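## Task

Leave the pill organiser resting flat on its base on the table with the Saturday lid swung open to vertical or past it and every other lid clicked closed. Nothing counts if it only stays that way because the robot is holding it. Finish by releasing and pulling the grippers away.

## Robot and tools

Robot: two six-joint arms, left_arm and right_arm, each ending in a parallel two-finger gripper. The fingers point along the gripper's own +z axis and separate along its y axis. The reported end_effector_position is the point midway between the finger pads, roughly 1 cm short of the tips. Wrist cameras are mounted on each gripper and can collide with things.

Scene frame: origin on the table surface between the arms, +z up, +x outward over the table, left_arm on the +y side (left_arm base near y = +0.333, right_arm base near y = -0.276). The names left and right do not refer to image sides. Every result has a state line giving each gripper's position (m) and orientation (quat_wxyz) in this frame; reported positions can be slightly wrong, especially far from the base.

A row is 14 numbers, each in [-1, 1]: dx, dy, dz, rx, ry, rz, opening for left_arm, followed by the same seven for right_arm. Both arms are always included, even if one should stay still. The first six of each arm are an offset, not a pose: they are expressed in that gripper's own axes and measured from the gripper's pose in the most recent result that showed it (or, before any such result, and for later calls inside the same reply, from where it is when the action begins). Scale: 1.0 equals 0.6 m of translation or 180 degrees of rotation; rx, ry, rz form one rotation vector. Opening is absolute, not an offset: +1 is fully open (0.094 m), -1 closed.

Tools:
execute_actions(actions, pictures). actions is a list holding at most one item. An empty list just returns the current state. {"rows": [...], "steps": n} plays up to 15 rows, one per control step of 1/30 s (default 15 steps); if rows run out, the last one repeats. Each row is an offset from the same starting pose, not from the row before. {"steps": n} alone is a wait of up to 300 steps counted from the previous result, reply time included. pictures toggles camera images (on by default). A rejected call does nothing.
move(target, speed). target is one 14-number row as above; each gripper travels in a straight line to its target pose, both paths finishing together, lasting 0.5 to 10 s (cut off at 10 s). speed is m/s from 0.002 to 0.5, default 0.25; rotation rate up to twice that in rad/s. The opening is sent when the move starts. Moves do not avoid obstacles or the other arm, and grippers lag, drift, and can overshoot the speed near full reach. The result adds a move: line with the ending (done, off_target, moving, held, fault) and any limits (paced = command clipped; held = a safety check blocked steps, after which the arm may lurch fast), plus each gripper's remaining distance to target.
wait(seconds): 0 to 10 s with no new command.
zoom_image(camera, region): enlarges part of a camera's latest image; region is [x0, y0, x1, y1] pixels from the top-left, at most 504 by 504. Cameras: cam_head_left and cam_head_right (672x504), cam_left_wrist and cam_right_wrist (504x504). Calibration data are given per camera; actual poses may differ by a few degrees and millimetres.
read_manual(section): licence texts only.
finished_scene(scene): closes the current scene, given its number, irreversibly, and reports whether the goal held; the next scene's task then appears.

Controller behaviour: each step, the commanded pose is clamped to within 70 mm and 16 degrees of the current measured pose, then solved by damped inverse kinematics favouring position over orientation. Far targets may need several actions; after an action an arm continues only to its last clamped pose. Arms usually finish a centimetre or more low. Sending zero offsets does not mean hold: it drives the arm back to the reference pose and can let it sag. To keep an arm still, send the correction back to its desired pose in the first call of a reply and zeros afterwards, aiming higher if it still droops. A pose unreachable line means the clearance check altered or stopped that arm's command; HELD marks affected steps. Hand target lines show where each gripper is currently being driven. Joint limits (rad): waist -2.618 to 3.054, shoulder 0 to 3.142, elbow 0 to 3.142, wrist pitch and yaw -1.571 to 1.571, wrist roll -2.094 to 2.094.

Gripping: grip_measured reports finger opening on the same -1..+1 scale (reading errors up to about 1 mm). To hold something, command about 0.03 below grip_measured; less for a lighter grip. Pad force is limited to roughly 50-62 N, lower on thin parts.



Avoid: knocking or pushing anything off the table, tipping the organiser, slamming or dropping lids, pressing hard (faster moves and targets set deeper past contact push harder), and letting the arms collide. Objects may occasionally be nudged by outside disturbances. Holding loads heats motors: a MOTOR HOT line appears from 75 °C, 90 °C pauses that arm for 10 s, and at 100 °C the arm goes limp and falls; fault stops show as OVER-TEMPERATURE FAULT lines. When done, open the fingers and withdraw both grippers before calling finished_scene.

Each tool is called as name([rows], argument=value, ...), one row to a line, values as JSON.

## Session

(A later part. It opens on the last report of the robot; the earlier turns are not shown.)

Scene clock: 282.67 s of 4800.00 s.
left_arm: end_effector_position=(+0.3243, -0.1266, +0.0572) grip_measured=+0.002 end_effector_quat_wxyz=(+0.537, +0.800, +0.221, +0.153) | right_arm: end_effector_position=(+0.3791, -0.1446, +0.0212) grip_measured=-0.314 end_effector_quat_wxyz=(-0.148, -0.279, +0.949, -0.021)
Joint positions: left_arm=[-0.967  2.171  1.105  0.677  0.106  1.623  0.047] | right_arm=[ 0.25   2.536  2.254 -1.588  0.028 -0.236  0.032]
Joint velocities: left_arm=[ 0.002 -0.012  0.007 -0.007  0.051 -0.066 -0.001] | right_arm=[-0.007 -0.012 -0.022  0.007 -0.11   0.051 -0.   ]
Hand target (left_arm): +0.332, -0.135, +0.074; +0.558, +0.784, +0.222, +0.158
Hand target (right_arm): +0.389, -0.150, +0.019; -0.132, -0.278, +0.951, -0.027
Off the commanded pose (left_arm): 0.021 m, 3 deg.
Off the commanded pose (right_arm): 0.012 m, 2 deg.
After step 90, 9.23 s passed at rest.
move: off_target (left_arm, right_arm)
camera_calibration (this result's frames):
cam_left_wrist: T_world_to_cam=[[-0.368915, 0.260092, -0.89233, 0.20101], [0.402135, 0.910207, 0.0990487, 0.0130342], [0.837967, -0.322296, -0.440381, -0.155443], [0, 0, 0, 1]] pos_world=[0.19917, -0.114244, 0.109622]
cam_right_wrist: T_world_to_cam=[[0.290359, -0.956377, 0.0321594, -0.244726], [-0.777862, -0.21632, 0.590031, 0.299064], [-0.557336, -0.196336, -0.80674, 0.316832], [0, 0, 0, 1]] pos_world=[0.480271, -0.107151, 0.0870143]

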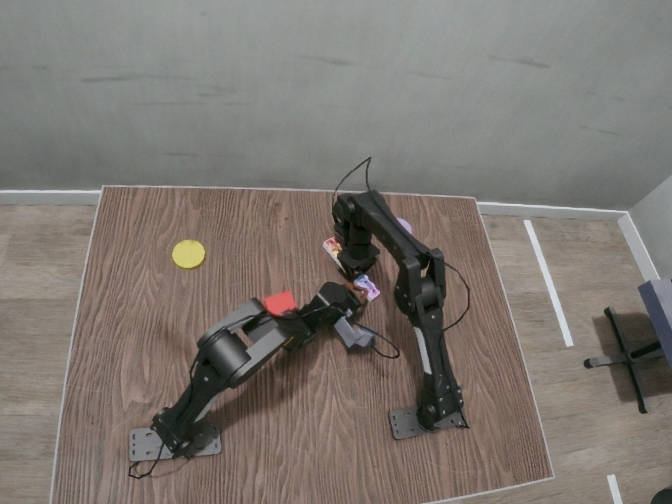

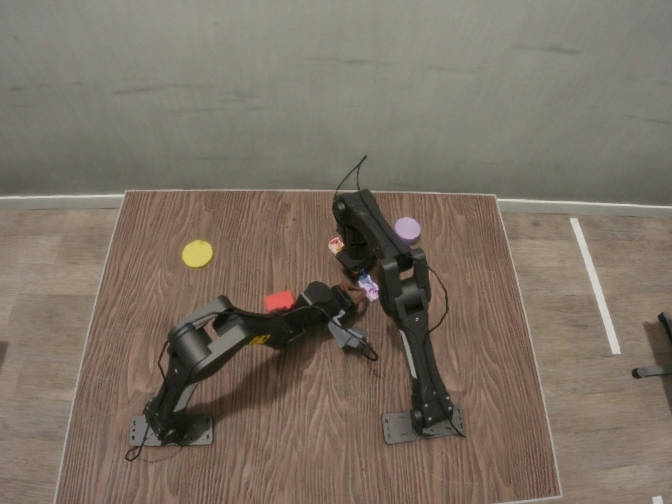

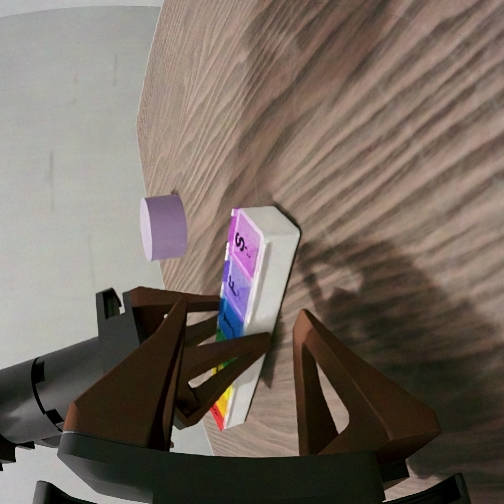

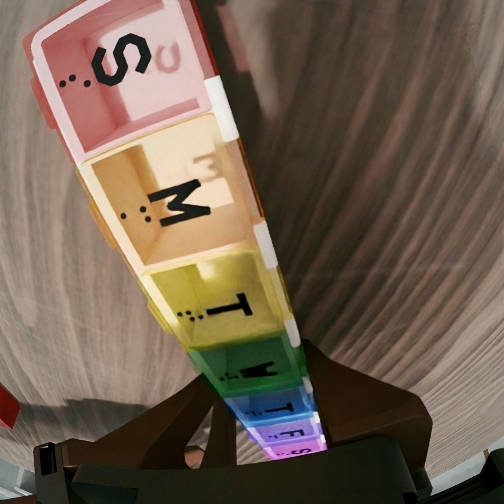

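move(target=[0.001,0.024,0.044,-0.016,0,0,0.0, 0,0,0.002,0,0,0,-0.42], speed=0.04)

Scene clock: 294.93 s of 4800.00 s.
left_arm: end_effector_position=(+0.3356, -0.1406, +0.0447) grip_measured=+0.002 end_effector_quat_wxyz=(+0.537, +0.799, +0.220, +0.155) | right_arm: end_effector_position=(+0.3791, -0.1446, +0.0212) grip_measured=-0.314 end_effector_quat_wxyz=(-0.148, -0.279, +0.949, -0.021)
Joint positions: left_arm=[-0.967  2.255  1.189  0.68   0.104  1.626  0.047] | right_arm=[ 0.25   2.536  2.254 -1.588  0.028 -0.237  0.032]
Joint velocities: left_arm=[-0.002 -0.022 -0.007  0.037 -0.022  0.051 -0.   ] | right_arm=[-0.002  0.002  0.007  0.051 -0.037 -0.037 -0.   ]
Hand target (left_arm): +0.339, -0.151, +0.060; +0.557, +0.786, +0.216, +0.159
Hand target (right_arm): +0.379, -0.145, +0.020; -0.148, -0.279, +0.949, -0.021
Off the commanded pose (left_arm): 0.020 m, 3 deg.
Off the commanded pose (right_arm): 0.001 m, 0 deg.
After step 90, 8.17 s passed at rest.
move: off_target (left_arm)
camera_calibration (this result's frames):
cam_left_wrist: T_world_to_cam=[[-0.365053, 0.259262, -0.894158, 0.196286], [0.401319, 0.910448, 0.100141, 0.0227917], [0.840047, -0.322286, -0.436409, -0.175869], [0, 0, 0, 1]] pos_world=[0.210246, -0.12832, 0.0964771]
cam_right_wrist: T_world_to_cam=[[0.290709, -0.956275, 0.0320477, -0.244841], [-0.777755, -0.216664, 0.590045, 0.298974], [-0.557302, -0.196456, -0.806734, 0.316802], [0, 0, 0, 1]] pos_world=[0.48026, -0.107121, 0.0870134]

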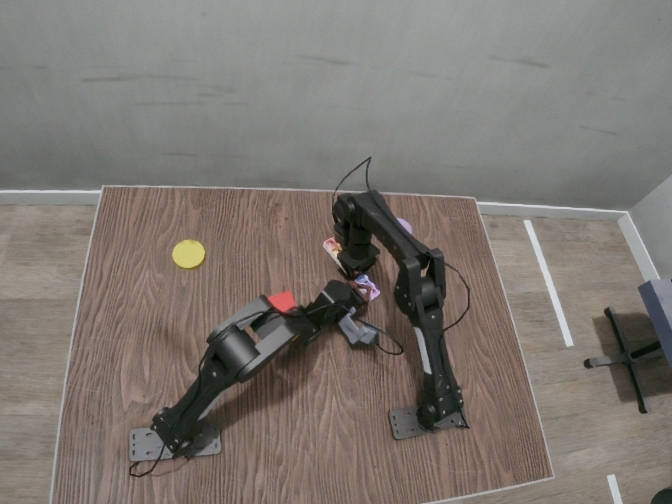

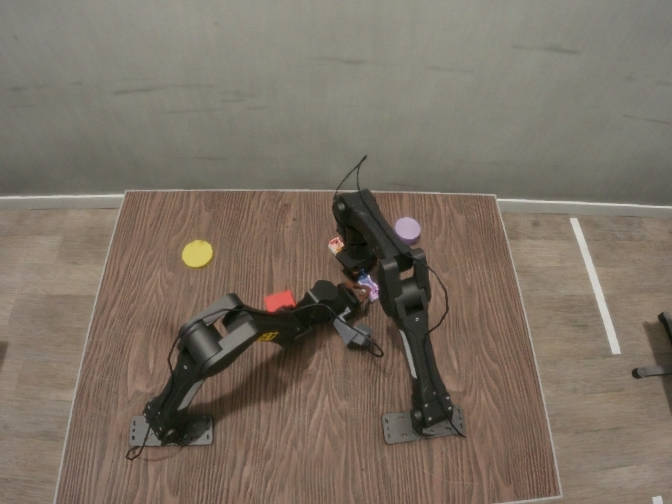

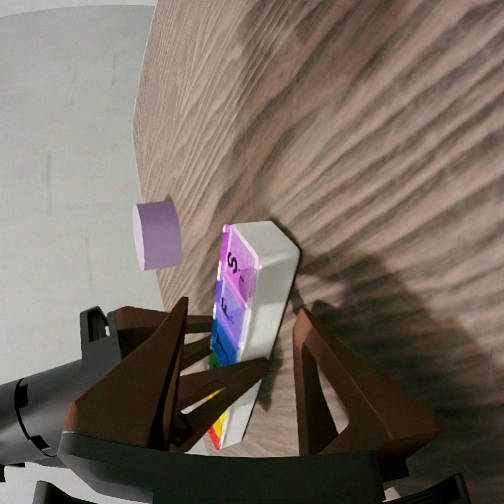

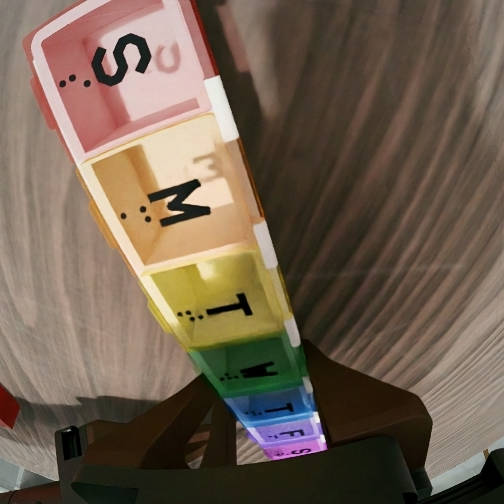

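move(target=[-0.004,0.036,0.02,-0.017,0,0,0.0, 0,0,0.002,0,0,0,-0.42], speed=0.03)

Scene clock: 301.10 s of 4800.00 s.
left_arm: end_effector_position=(+0.3414, -0.1466, +0.0465) grip_measured=+0.002 end_effector_quat_wxyz=(+0.542, +0.796, +0.219, +0.160) | right_arm: end_effector_position=(+0.3791, -0.1446, +0.0212) grip_measured=-0.314 end_effector_quat_wxyz=(-0.148, -0.279, +0.949, -0.021)
Joint positions: left_arm=[-0.967  2.277  1.225  0.68   0.1    1.629  0.047] | right_arm=[ 0.25   2.536  2.254 -1.588  0.028 -0.237  0.032]
Joint velocities: left_arm=[-0.012  0.007 -0.007 -0.007  0.022  0.022  0.   ] | right_arm=[ 0.012  0.002  0.002 -0.007  0.007 -0.007  0.001]
Hand target (left_arm): +0.343, -0.158, +0.060; +0.559, +0.785, +0.215, +0.161
Hand target (right_arm): +0.379, -0.145, +0.020; -0.148, -0.279, +0.949, -0.021
Off the commanded pose (left_arm): 0.018 m, 2 deg.
Off the commanded pose (right_arm): 0.001 m, 0 deg.
After step 90, 1.97 s passed at rest.
move: off_target (left_arm)
camera_calibration (this result's frames):
cam_left_wrist: T_world_to_cam=[[-0.354897, 0.250638, -0.900682, 0.197147], [0.396925, 0.912651, 0.0975679, 0.0276831], [0.846463, -0.322877, -0.423381, -0.18475], [0, 0, 0, 1]] pos_world=[0.215363, -0.134329, 0.0966457]
cam_right_wrist: T_world_to_cam=[[0.290709, -0.956275, 0.0320477, -0.244841], [-0.777755, -0.216664, 0.590045, 0.298974], [-0.557302, -0.196456, -0.806734, 0.316802], [0, 0, 0, 1]] pos_world=[0.48026, -0.107121, 0.0870134]

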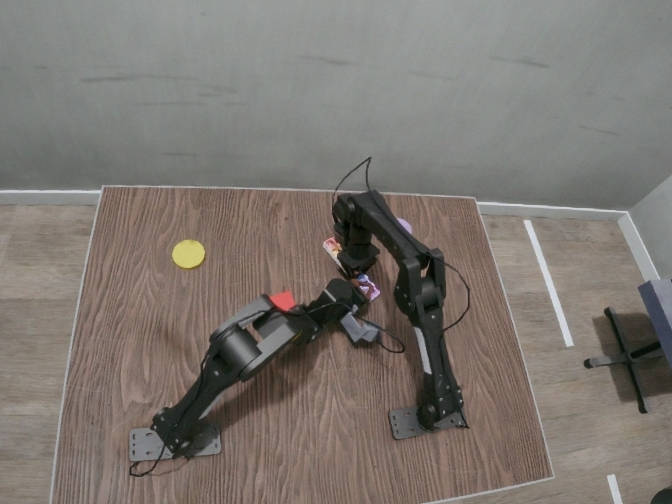

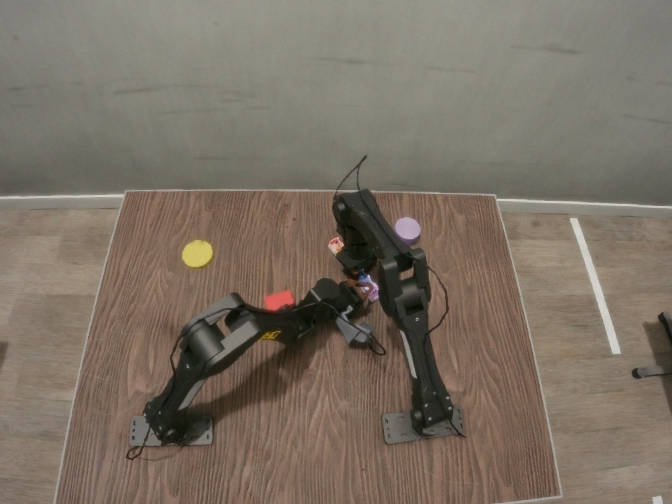

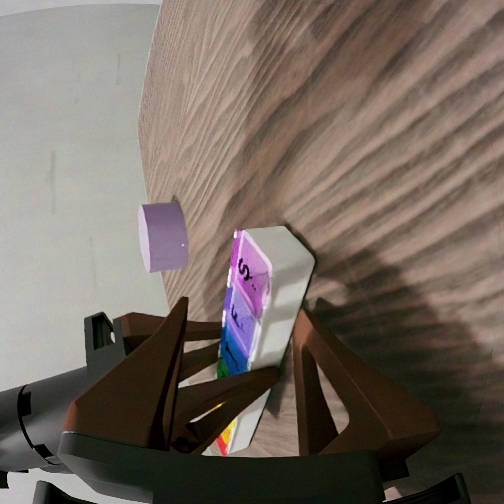

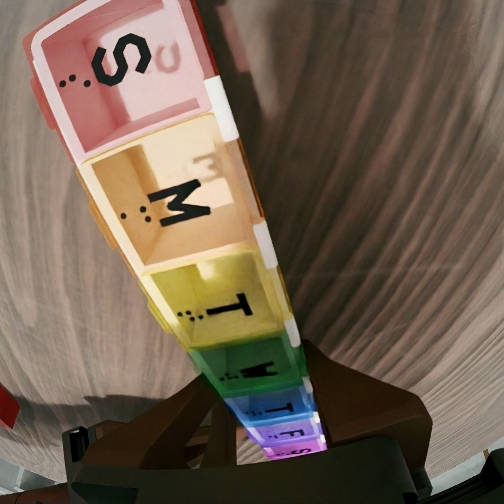

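move(target=[-0.012,0.034,0.022,-0.017,0,0,0.0, 0,0,0.002,0,0,0,-0.42], speed=0.03)

Scene clock: 304.63 s of 4800.00 s.
left_arm: end_effector_position=(+0.3425, -0.1558, +0.0463) grip_measured=+0.002 end_effector_quat_wxyz=(+0.545, +0.794, +0.215, +0.165) | right_arm: end_effector_position=(+0.3791, -0.1446, +0.0212) grip_measured=-0.314 end_effector_quat_wxyz=(-0.148, -0.279, +0.949, -0.021)
Joint positions: left_arm=[-0.979  2.302  1.261  0.68   0.086  1.632  0.047] | right_arm=[ 0.25   2.536  2.254 -1.588  0.028 -0.237  0.032]
Joint velocities: left_arm=[ 0.007 -0.002  0.002 -0.051  0.037 -0.037 -0.001] | right_arm=[-0.012 -0.002  0.017  0.022 -0.007  0.022 -0.001]
Hand target (left_arm): +0.344, -0.167, +0.060; +0.563, +0.781, +0.214, +0.166
Hand target (right_arm): +0.379, -0.145, +0.020; -0.148, -0.279, +0.949, -0.021
Off the commanded pose (left_arm): 0.019 m, 3 deg.
Off the commanded pose (right_arm): 0.001 m, 0 deg.
move: off_target (left_arm)
camera_calibration (this result's frames):
cam_left_wrist: T_world_to_cam=[[-0.343285, 0.247151, -0.90613, 0.195425], [0.396085, 0.912869, 0.0989337, 0.0359186], [0.851629, -0.324942, -0.411267, -0.191422], [0, 0, 0, 1]] pos_world=[0.21588, -0.143289, 0.094801]
cam_right_wrist: T_world_to_cam=[[0.290709, -0.956275, 0.0320477, -0.244841], [-0.777755, -0.216664, 0.590045, 0.298974], [-0.557302, -0.196456, -0.806734, 0.316802], [0, 0, 0, 1]] pos_world=[0.48026, -0.107121, 0.0870134]

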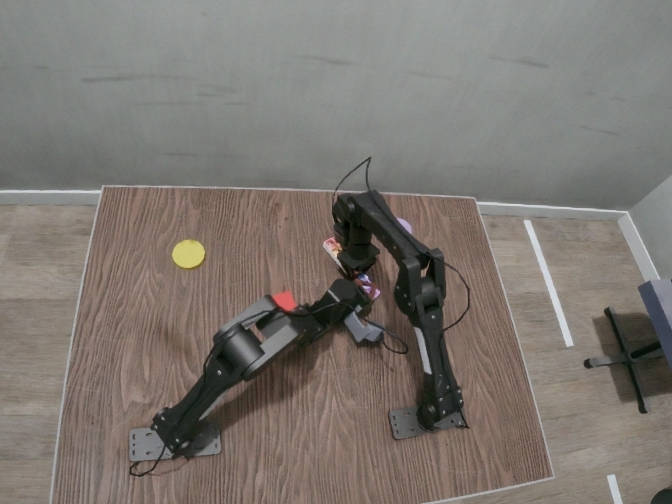

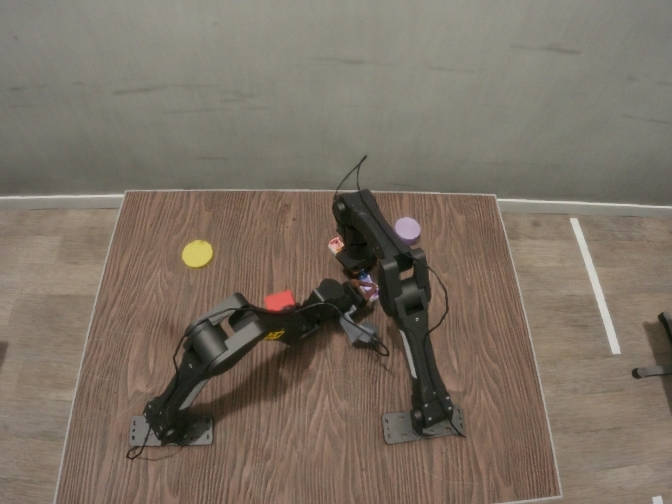

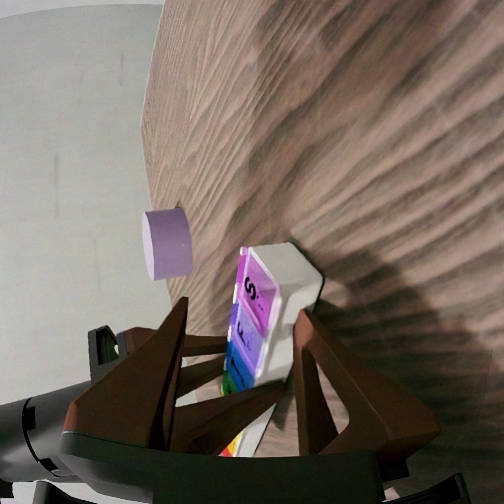

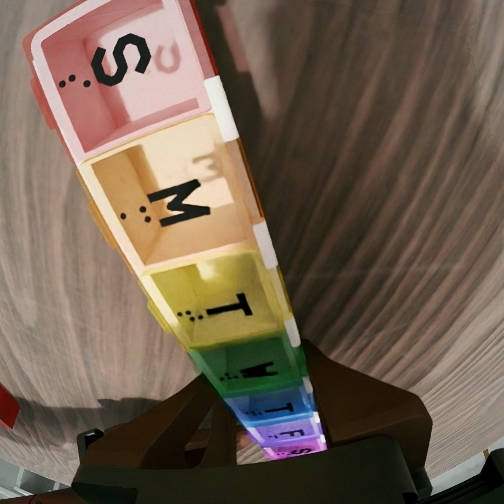

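move(target=[0.0,0.031,0.02,-0.017,0,0,0.0, 0,0,0.002,0,0,0,-0.42], speed=0.02)

Scene clock: 308.23 s of 4800.00 s.
left_arm: end_effector_position=(+0.3448, -0.1593, +0.0401) grip_measured=+0.002 end_effector_quat_wxyz=(+0.543, +0.795, +0.213, +0.165) | right_arm: end_effector_position=(+0.3804, -0.1472, +0.0212) grip_measured=-0.314 end_effector_quat_wxyz=(-0.147, -0.281, +0.948, -0.029)
Joint positions: left_arm=[-0.979  2.329  1.284  0.681  0.088  1.637  0.047] | right_arm=[ 0.25   2.536  2.254 -1.586  0.044 -0.238  0.032]
Joint velocities: left_arm=[-0.002 -0.002 -0.002 -0.051 -0.081  0.022  0.   ] | right_arm=[-0.012  0.002  0.007  0.051 -0.051 -0.066 -0.001]
Hand target (left_arm): +0.350, -0.170, +0.060; +0.566, +0.779, +0.210, +0.170
Hand target (right_arm): +0.379, -0.145, +0.020; -0.148, -0.279, +0.949, -0.021
Off the commanded pose (left_arm): 0.024 m, 3 deg.
Off the commanded pose (right_arm): 0.003 m, 1 deg.
move: off_target (left_arm)
camera_calibration (this result's frames):
cam_left_wrist: T_world_to_cam=[[-0.341516, 0.252471, -0.905332, 0.191624], [0.399084, 0.911052, 0.103521, 0.0373454], [0.85094, -0.32595, -0.411896, -0.196941], [0, 0, 0, 1]] pos_world=[0.218124, -0.146596, 0.0884982]
cam_right_wrist: T_world_to_cam=[[0.296249, -0.953979, 0.0464818, -0.249684], [-0.780053, -0.213582, 0.588133, 0.300801], [-0.551139, -0.210492, -0.807427, 0.312614], [0, 0, 0, 1]] pos_world=[0.480903, -0.108145, 0.0871081]

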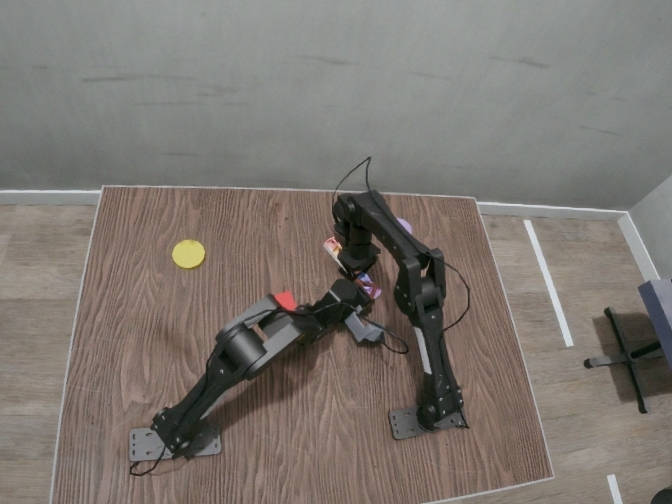

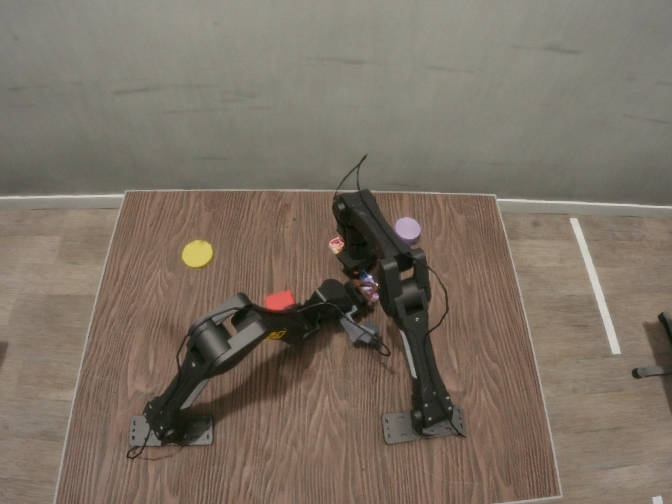

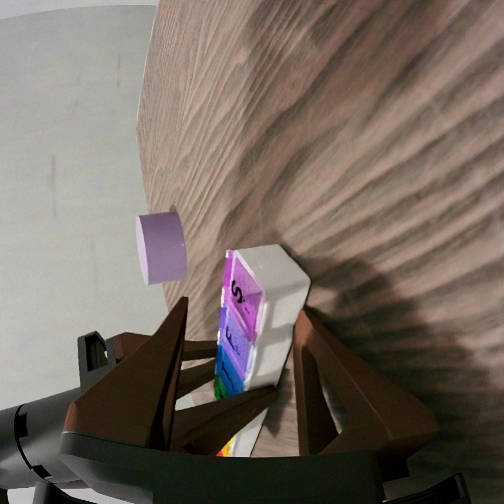

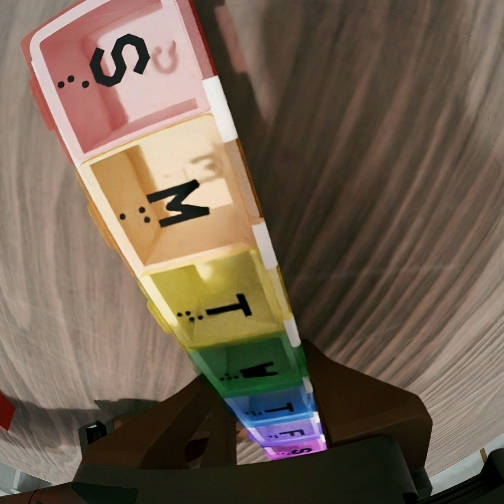

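execute_actions(actions=[])

Scene clock: 322.47 s of 4800.00 s.
left_arm: end_effector_position=(+0.3447, -0.1593, +0.0400) grip_measured=+0.002 end_effector_quat_wxyz=(+0.543, +0.795, +0.213, +0.165) | right_arm: end_effector_position=(+0.3804, -0.1472, +0.0212) grip_measured=-0.314 end_effector_quat_wxyz=(-0.147, -0.281, +0.948, -0.029)
Joint positions: left_arm=[-0.979  2.329  1.284  0.68   0.088  1.637  0.047] | right_arm=[ 0.25   2.536  2.254 -1.586  0.044 -0.238  0.032]
Joint velocities: left_arm=[-0.002 -0.012  0.012 -0.022  0.037 -0.037 -0.001] | right_arm=[-0.012  0.012 -0.007 -0.037 -0.066  0.037 -0.001]
Hand target (left_arm): +0.350, -0.170, +0.060; +0.566, +0.779, +0.210, +0.170
Hand target (right_arm): +0.379, -0.145, +0.020; -0.148, -0.279, +0.949, -0.021
Off the commanded pose (left_arm): 0.024 m, 3 deg.
Off the commanded pose (right_arm): 0.003 m, 1 deg.
Steps of this call (steps 1 to 90: nothing new was sent; then 11.23 s passed at rest). Readings (end_effector_position):
1: left_arm (+0.3448, -0.1593, +0.0401) | right_arm (+0.3804, -0.1472, +0.0212)
2: left_arm (+0.3447, -0.1593, +0.0400) | right_arm (+0.3804, -0.1472, +0.0212)
4: left_arm (+0.3447, -0.1593, +0.0400) | right_arm (+0.3804, -0.1472, +0.0212)
8: left_arm (+0.3447, -0.1593, +0.0400) | right_arm (+0.3804, -0.1472, +0.0212)
90: the state above
camera_calibration (this result's frames):
cam_left_wrist: T_world_to_cam=[[-0.341725, 0.252746, -0.905176, 0.19164], [0.399108, 0.91102, 0.103705, 0.0373176], [0.850845, -0.325825, -0.412191, -0.196887], [0, 0, 0, 1]] pos_world=[0.218114, -0.146584, 0.088443]
cam_right_wrist: T_world_to_cam=[[0.296249, -0.953979, 0.0464818, -0.249684], [-0.780053, -0.213582, 0.588133, 0.300801], [-0.551139, -0.210492, -0.807427, 0.312614], [0, 0, 0, 1]] pos_world=[0.480903, -0.108145, 0.0871081]

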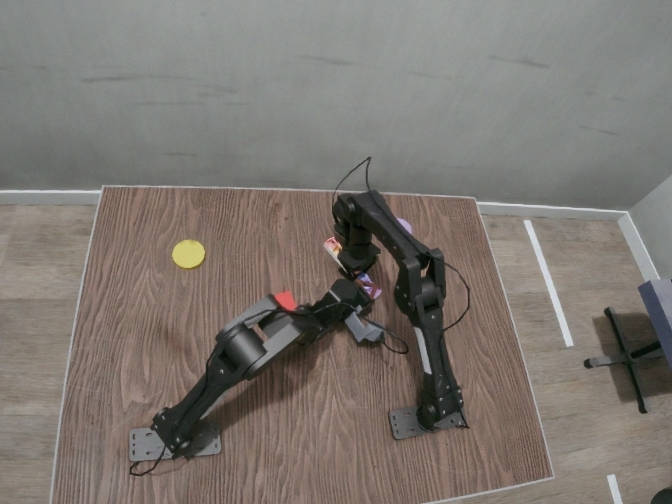

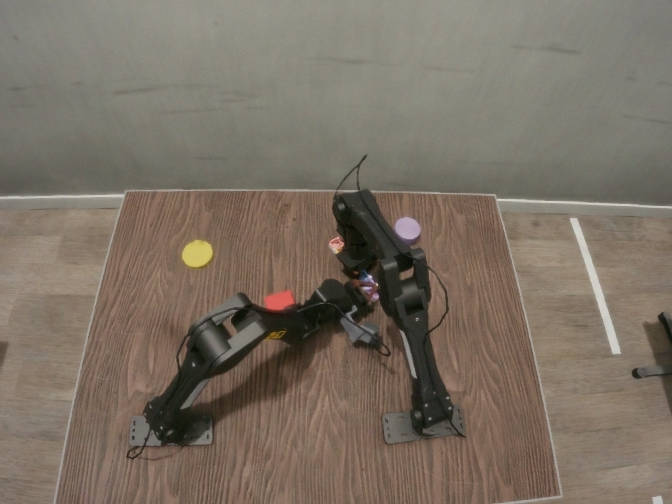

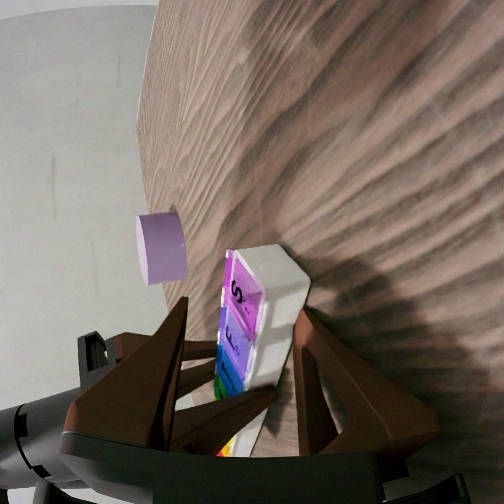

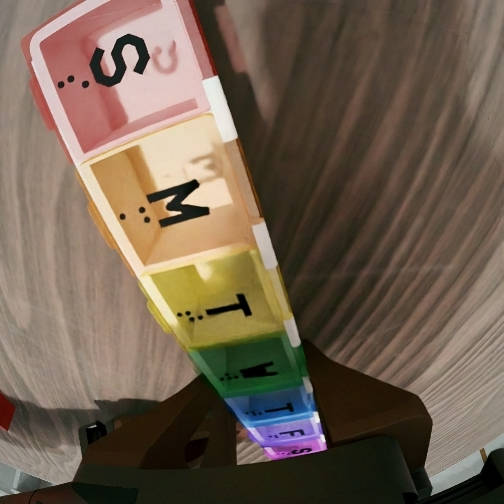

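execute_actions([
  {"rows":[[0,0.04,0.008,-0.022,0,0,0.0,-0.002,0,0.006,0,0,0,-0.42],[0,0.05,0.008,-0.03,0,0,0.0,-0.003,0,0.01,0,0,0,-0.42],[0,0.06,0.008,-0.038,0,0,0.0,-0.004,0,0.013,0,0,0,-0.42],[0,0.07,0.008,-0.045,0,0,0.0,-0.004,0,0.013,0,0,0,-0.42]],"steps":12},
])

Scene clock: 330.40 s of 4800.00 s.
left_arm: end_effector_position=(+0.3465, -0.1618, +0.0483) grip_measured=+0.002 end_effector_quat_wxyz=(+0.557, +0.785, +0.210, +0.170) | right_arm: end_effector_position=(+0.3822, -0.1499, +0.0211) grip_measured=-0.314 end_effector_quat_wxyz=(-0.145, -0.285, +0.947, -0.037)
Joint positions: left_arm=[-0.979  2.329  1.284  0.717  0.088  1.637  0.047] | right_arm=[ 0.25   2.536  2.254 -1.583  0.062 -0.244  0.032]
Joint velocities: left_arm=[-0.002  0.042  0.017  0.007 -0.022 -0.037 -0.001] | right_arm=[-0.002  0.017 -0.002 -0.11  -0.037 -0.022 -0.   ]
Hand target (left_arm): +0.352, -0.175, +0.078; +0.597, +0.756, +0.200, +0.179
Hand target (right_arm): +0.380, -0.147, +0.013; -0.148, -0.281, +0.948, -0.029
Off the commanded pose (left_arm): 0.034 m, 6 deg.
Off the commanded pose (right_arm): 0.009 m, 1 deg.
Steps of this call (steps 1 to 90: nothing new was sent; then 4.53 s passed at rest; steps 91 to 102: all 12 steps of this action). Readings (end_effector_position):
91: left_arm (+0.3447, -0.1594, +0.0401) | right_arm (+0.3805, -0.1473, +0.0211)
92: left_arm (+0.3448, -0.1595, +0.0406) | right_arm (+0.3806, -0.1474, +0.0211)
94: left_arm (+0.3454, -0.1603, +0.0430) | right_arm (+0.3810, -0.1480, +0.0211)
98: left_arm (+0.3463, -0.1614, +0.0472) | right_arm (+0.3821, -0.1494, +0.0210)
102: the state above
camera_calibration (this result's frames):
cam_left_wrist: T_world_to_cam=[[-0.321708, 0.226483, -0.919353, 0.189904], [0.397363, 0.913621, 0.0860222, 0.0398718], [0.859422, -0.337643, -0.383915, -0.202047], [0, 0, 0, 1]] pos_world=[0.218894, -0.147657, 0.0935901]
cam_right_wrist: T_world_to_cam=[[0.305994, -0.950022, 0.0618617, -0.256296], [-0.782459, -0.213944, 0.584796, 0.302651], [-0.542334, -0.227348, -0.808818, 0.307129], [0, 0, 0, 1]] pos_world=[0.481803, -0.108911, 0.0872766]

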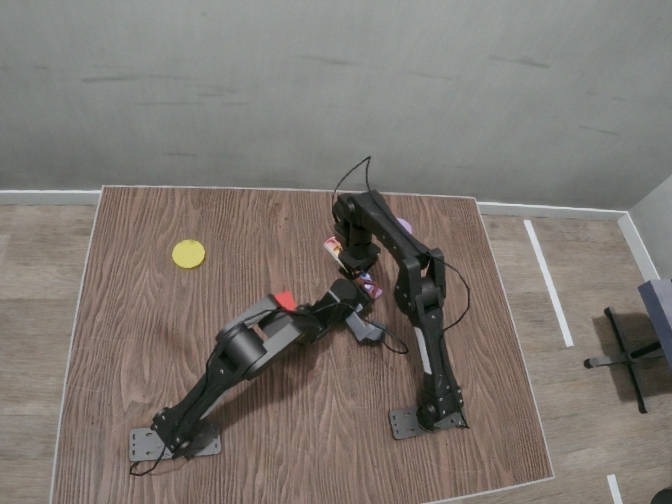

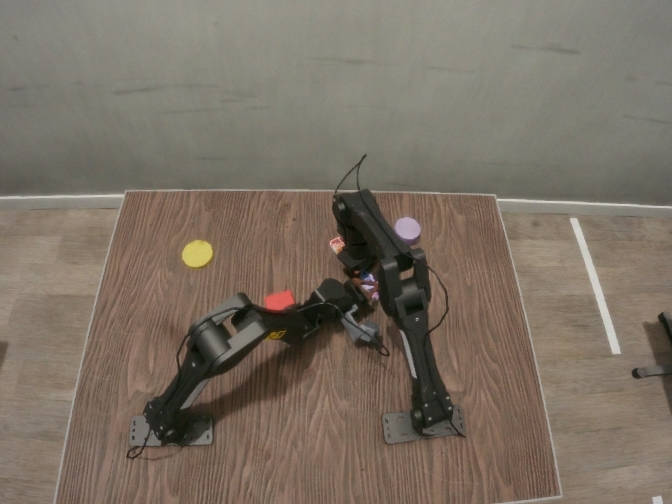

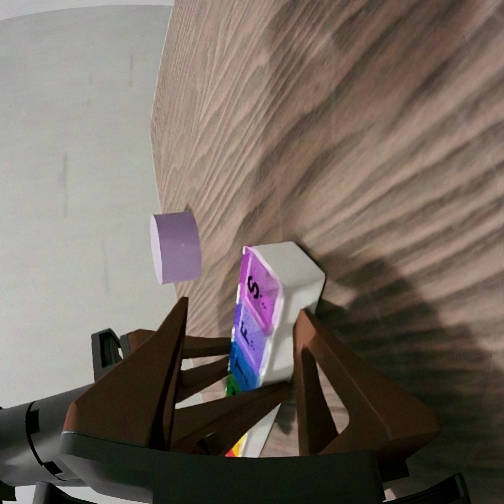

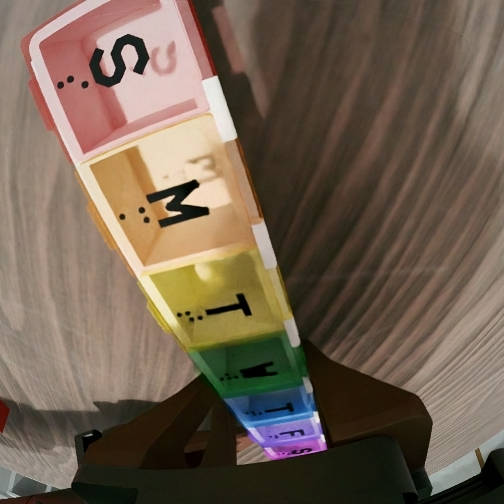

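zoom_image(camera="cam_left_wrist", region=[200, 220, 380, 400])

zoom_image(camera="cam_head_right", region=[310, 220, 430, 340])

Region (200, 220, 380, 400) of cam_left_wrist's 504x504 image, scaled by 2.800, with more detail than that image has.

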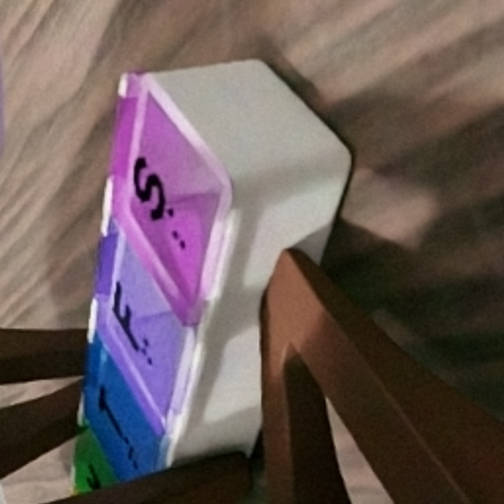

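Region (310, 220, 430, 340) of cam_head_right's 672x504 image, scaled by 4.200, with more detail than that image has.

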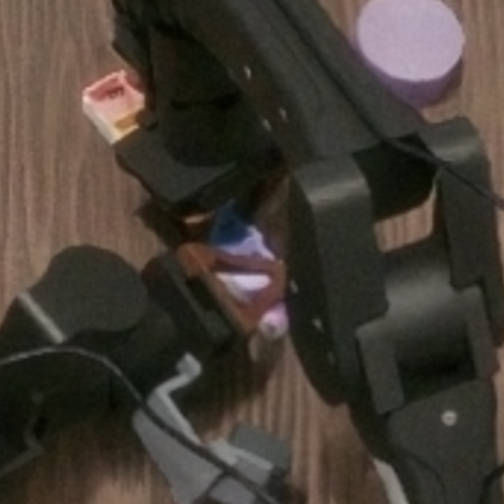

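execute_actions([
  {"rows":[[0,0.04,0.006,-0.025,0,0,0.0,-0.003,0.005,0.008,0,0,0,-0.42],[0,0.05,0.006,-0.033,0,0,0.0,-0.005,0.006,0.012,0,0,0,-0.42],[0,0.06,0.006,-0.04,0,0,0.0,-0.005,0.006,0.014,0,0,0,-0.42]],"steps":12},
])

Scene clock: 362.40 s of 4800.00 s.
left_arm: end_effector_position=(+0.3476, -0.1633, +0.0516) grip_measured=+0.002 end_effector_quat_wxyz=(+0.566, +0.779, +0.207, +0.174) | right_arm: end_effector_position=(+0.3834, -0.1519, +0.0211) grip_measured=-0.314 end_effector_quat_wxyz=(-0.144, -0.287, +0.946, -0.043)
Joint positions: left_arm=[-0.979  2.336  1.284  0.746  0.089  1.637  0.047] | right_arm=[ 0.25   2.536  2.254 -1.581  0.075 -0.247  0.032]
Joint velocities: left_arm=[ 0.017  0.012  0.007 -0.007 -0.037 -0.007  0.   ] | right_arm=[ 0.007 -0.007 -0.017 -0.051 -0.037  0.022  0.   ]
Hand target (left_arm): +0.352, -0.174, +0.082; +0.605, +0.750, +0.197, +0.182
Hand target (right_arm): +0.381, -0.147, +0.012; -0.146, -0.285, +0.947, -0.037
Off the commanded pose (left_arm): 0.032 m, 6 deg.
Off the commanded pose (right_arm): 0.011 m, 1 deg.
Steps of this call (steps 1 to 90: nothing new was sent; then 28.60 s passed at rest; steps 91 to 102: all 12 steps of this action). Readings (end_effector_position):
91: left_arm (+0.3469, -0.1624, +0.0482) | right_arm (+0.3827, -0.1507, +0.0211)
92: left_arm (+0.3470, -0.1625, +0.0483) | right_arm (+0.3828, -0.1508, +0.0211)
94: left_arm (+0.3472, -0.1628, +0.0494) | right_arm (+0.3829, -0.1510, +0.0211)
98: left_arm (+0.3475, -0.1632, +0.0510) | right_arm (+0.3833, -0.1517, +0.0211)
102: the state above
camera_calibration (this result's frames):
cam_left_wrist: T_world_to_cam=[[-0.308699, 0.209428, -0.927817, 0.186759], [0.39657, 0.91497, 0.0745831, 0.0416321], [0.864544, -0.344921, -0.365503, -0.206124], [0, 0, 0, 1]] pos_world=[0.219346, -0.148301, 0.0948347]
cam_right_wrist: T_world_to_cam=[[0.311951, -0.947263, 0.0733435, -0.260695], [-0.784166, -0.213115, 0.582809, 0.30399], [-0.536443, -0.239321, -0.809293, 0.303276], [0, 0, 0, 1]] pos_world=[0.482393, -0.109582, 0.0873917]

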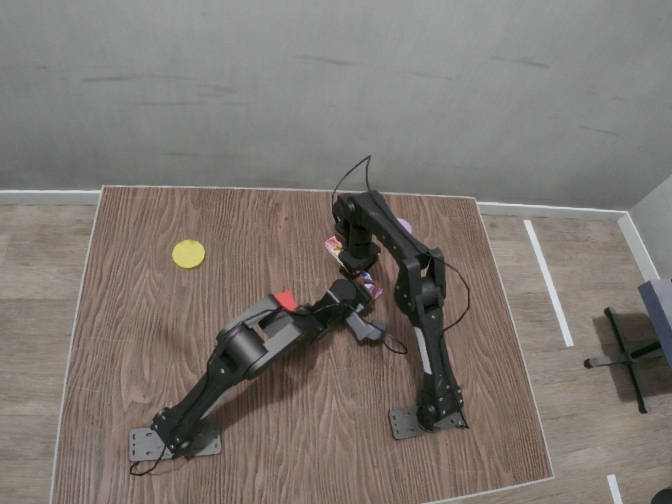

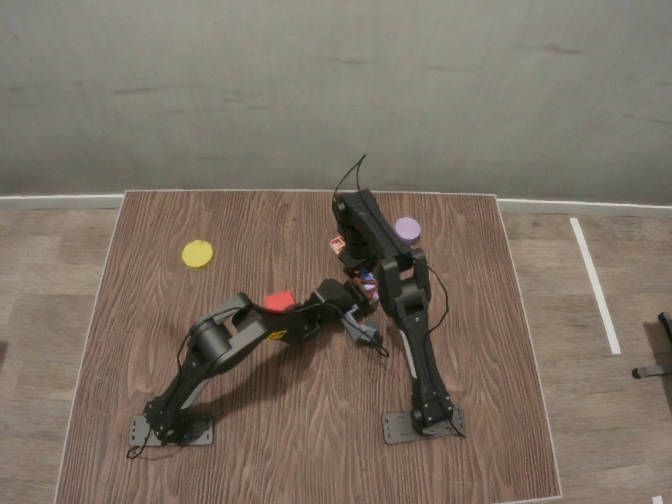

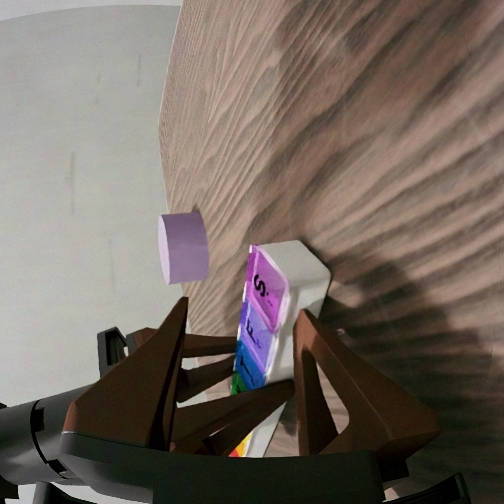

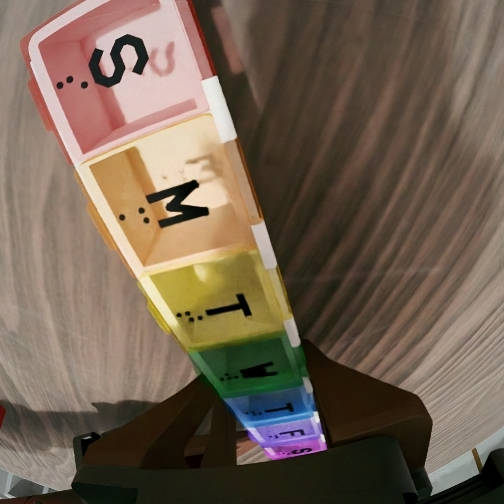

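execute_actions([
  {"rows":[[0,0.04,-0.002,-0.025,0,0,0.0,-0.003,0.008,0.008,0,0,0,-0.42],[0,0.05,-0.003,-0.033,0,0,0.0,-0.005,0.01,0.012,0,0,0,-0.42],[0,0.065,-0.004,-0.043,0,0,0.0,-0.005,0.01,0.014,0,0,0,-0.42]],"steps":12},
])

Scene clock: 392.17 s of 4800.00 s.
left_arm: end_effector_position=(+0.3485, -0.1647, +0.0569) grip_measured=+0.002 end_effector_quat_wxyz=(+0.574, +0.773, +0.205, +0.177) | right_arm: end_effector_position=(+0.3838, -0.1539, +0.0206) grip_measured=-0.314 end_effector_quat_wxyz=(-0.144, -0.289, +0.945, -0.048)
Joint positions: left_arm=[-0.979  2.336  1.284  0.769  0.09   1.637  0.047] | right_arm=[ 0.25   2.536  2.251 -1.579  0.086 -0.25   0.032]
Joint velocities: left_arm=[-0.007 -0.002 -0.002  0.007 -0.037 -0.007 -0.001] | right_arm=[ 0.012  0.007  0.017  0.007  0.037 -0.037  0.   ]
Hand target (left_arm): +0.350, -0.171, +0.089; +0.616, +0.740, +0.194, +0.186
Hand target (right_arm): +0.380, -0.147, +0.012; -0.145, -0.287, +0.946, -0.043
Off the commanded pose (left_arm): 0.034 m, 6 deg.
Off the commanded pose (right_arm): 0.012 m, 1 deg.
Steps of this call (steps 1 to 90: nothing new was sent; then 26.37 s passed at rest; steps 91 to 102: all 12 steps of this action). Readings (end_effector_position):
91: left_arm (+0.3476, -0.1634, +0.0519) | right_arm (+0.3835, -0.1521, +0.0211)
92: left_arm (+0.3477, -0.1635, +0.0523) | right_arm (+0.3836, -0.1523, +0.0211)
94: left_arm (+0.3481, -0.1640, +0.0544) | right_arm (+0.3835, -0.1529, +0.0205)
98: left_arm (+0.3483, -0.1645, +0.0562) | right_arm (+0.3837, -0.1536, +0.0205)
102: the state above
camera_calibration (this result's frames):
cam_left_wrist: T_world_to_cam=[[-0.296016, 0.192837, -0.935515, 0.185556], [0.39631, 0.915925, 0.0633989, 0.0430219], [0.869087, -0.351987, -0.347552, -0.20916], [0, 0, 0, 1]] pos_world=[0.219656, -0.148809, 0.0981689]
cam_right_wrist: T_world_to_cam=[[0.31758, -0.944588, 0.0830424, -0.264568], [-0.783945, -0.21228, 0.58341, 0.304228], [-0.533454, -0.25038, -0.807921, 0.299713], [0, 0, 0, 1]] pos_world=[0.482403, -0.110284, 0.0866251]

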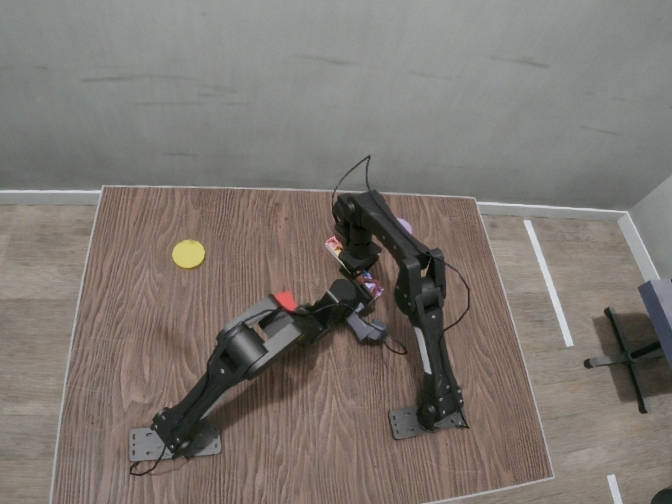

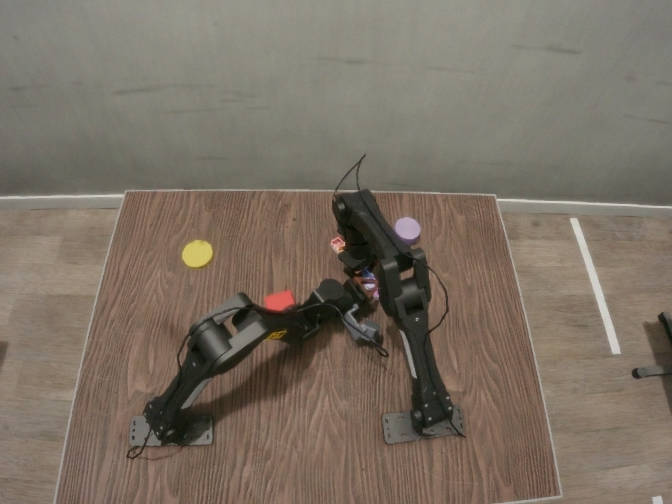

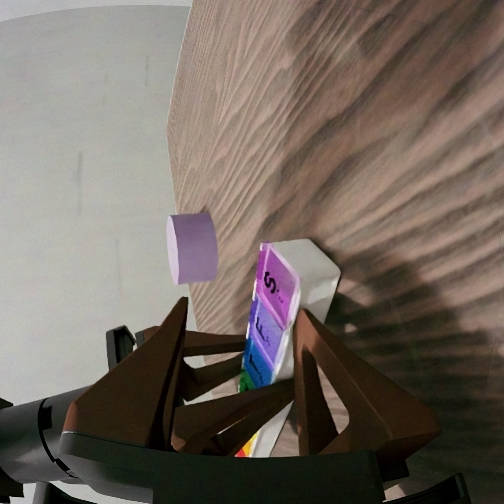

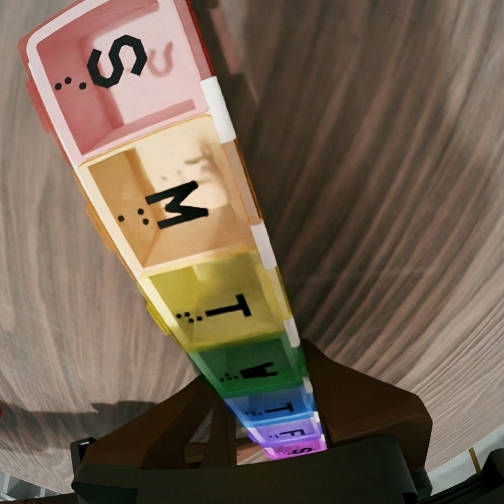

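zoom_image(camera="cam_left_wrist", region=[230, 230, 370, 370])

Region (230, 230, 370, 370) of cam_left_wrist's 504x504 image, scaled by 3.600, with more detail than that image has.

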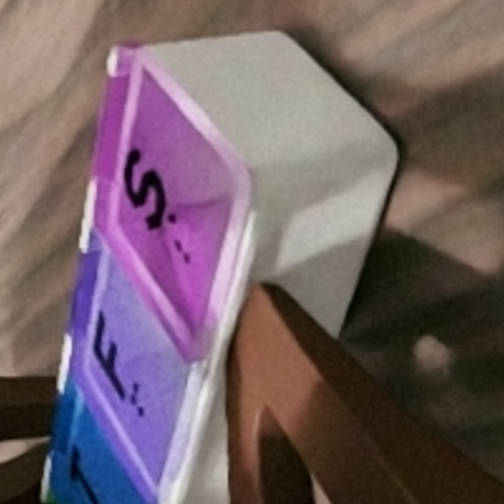

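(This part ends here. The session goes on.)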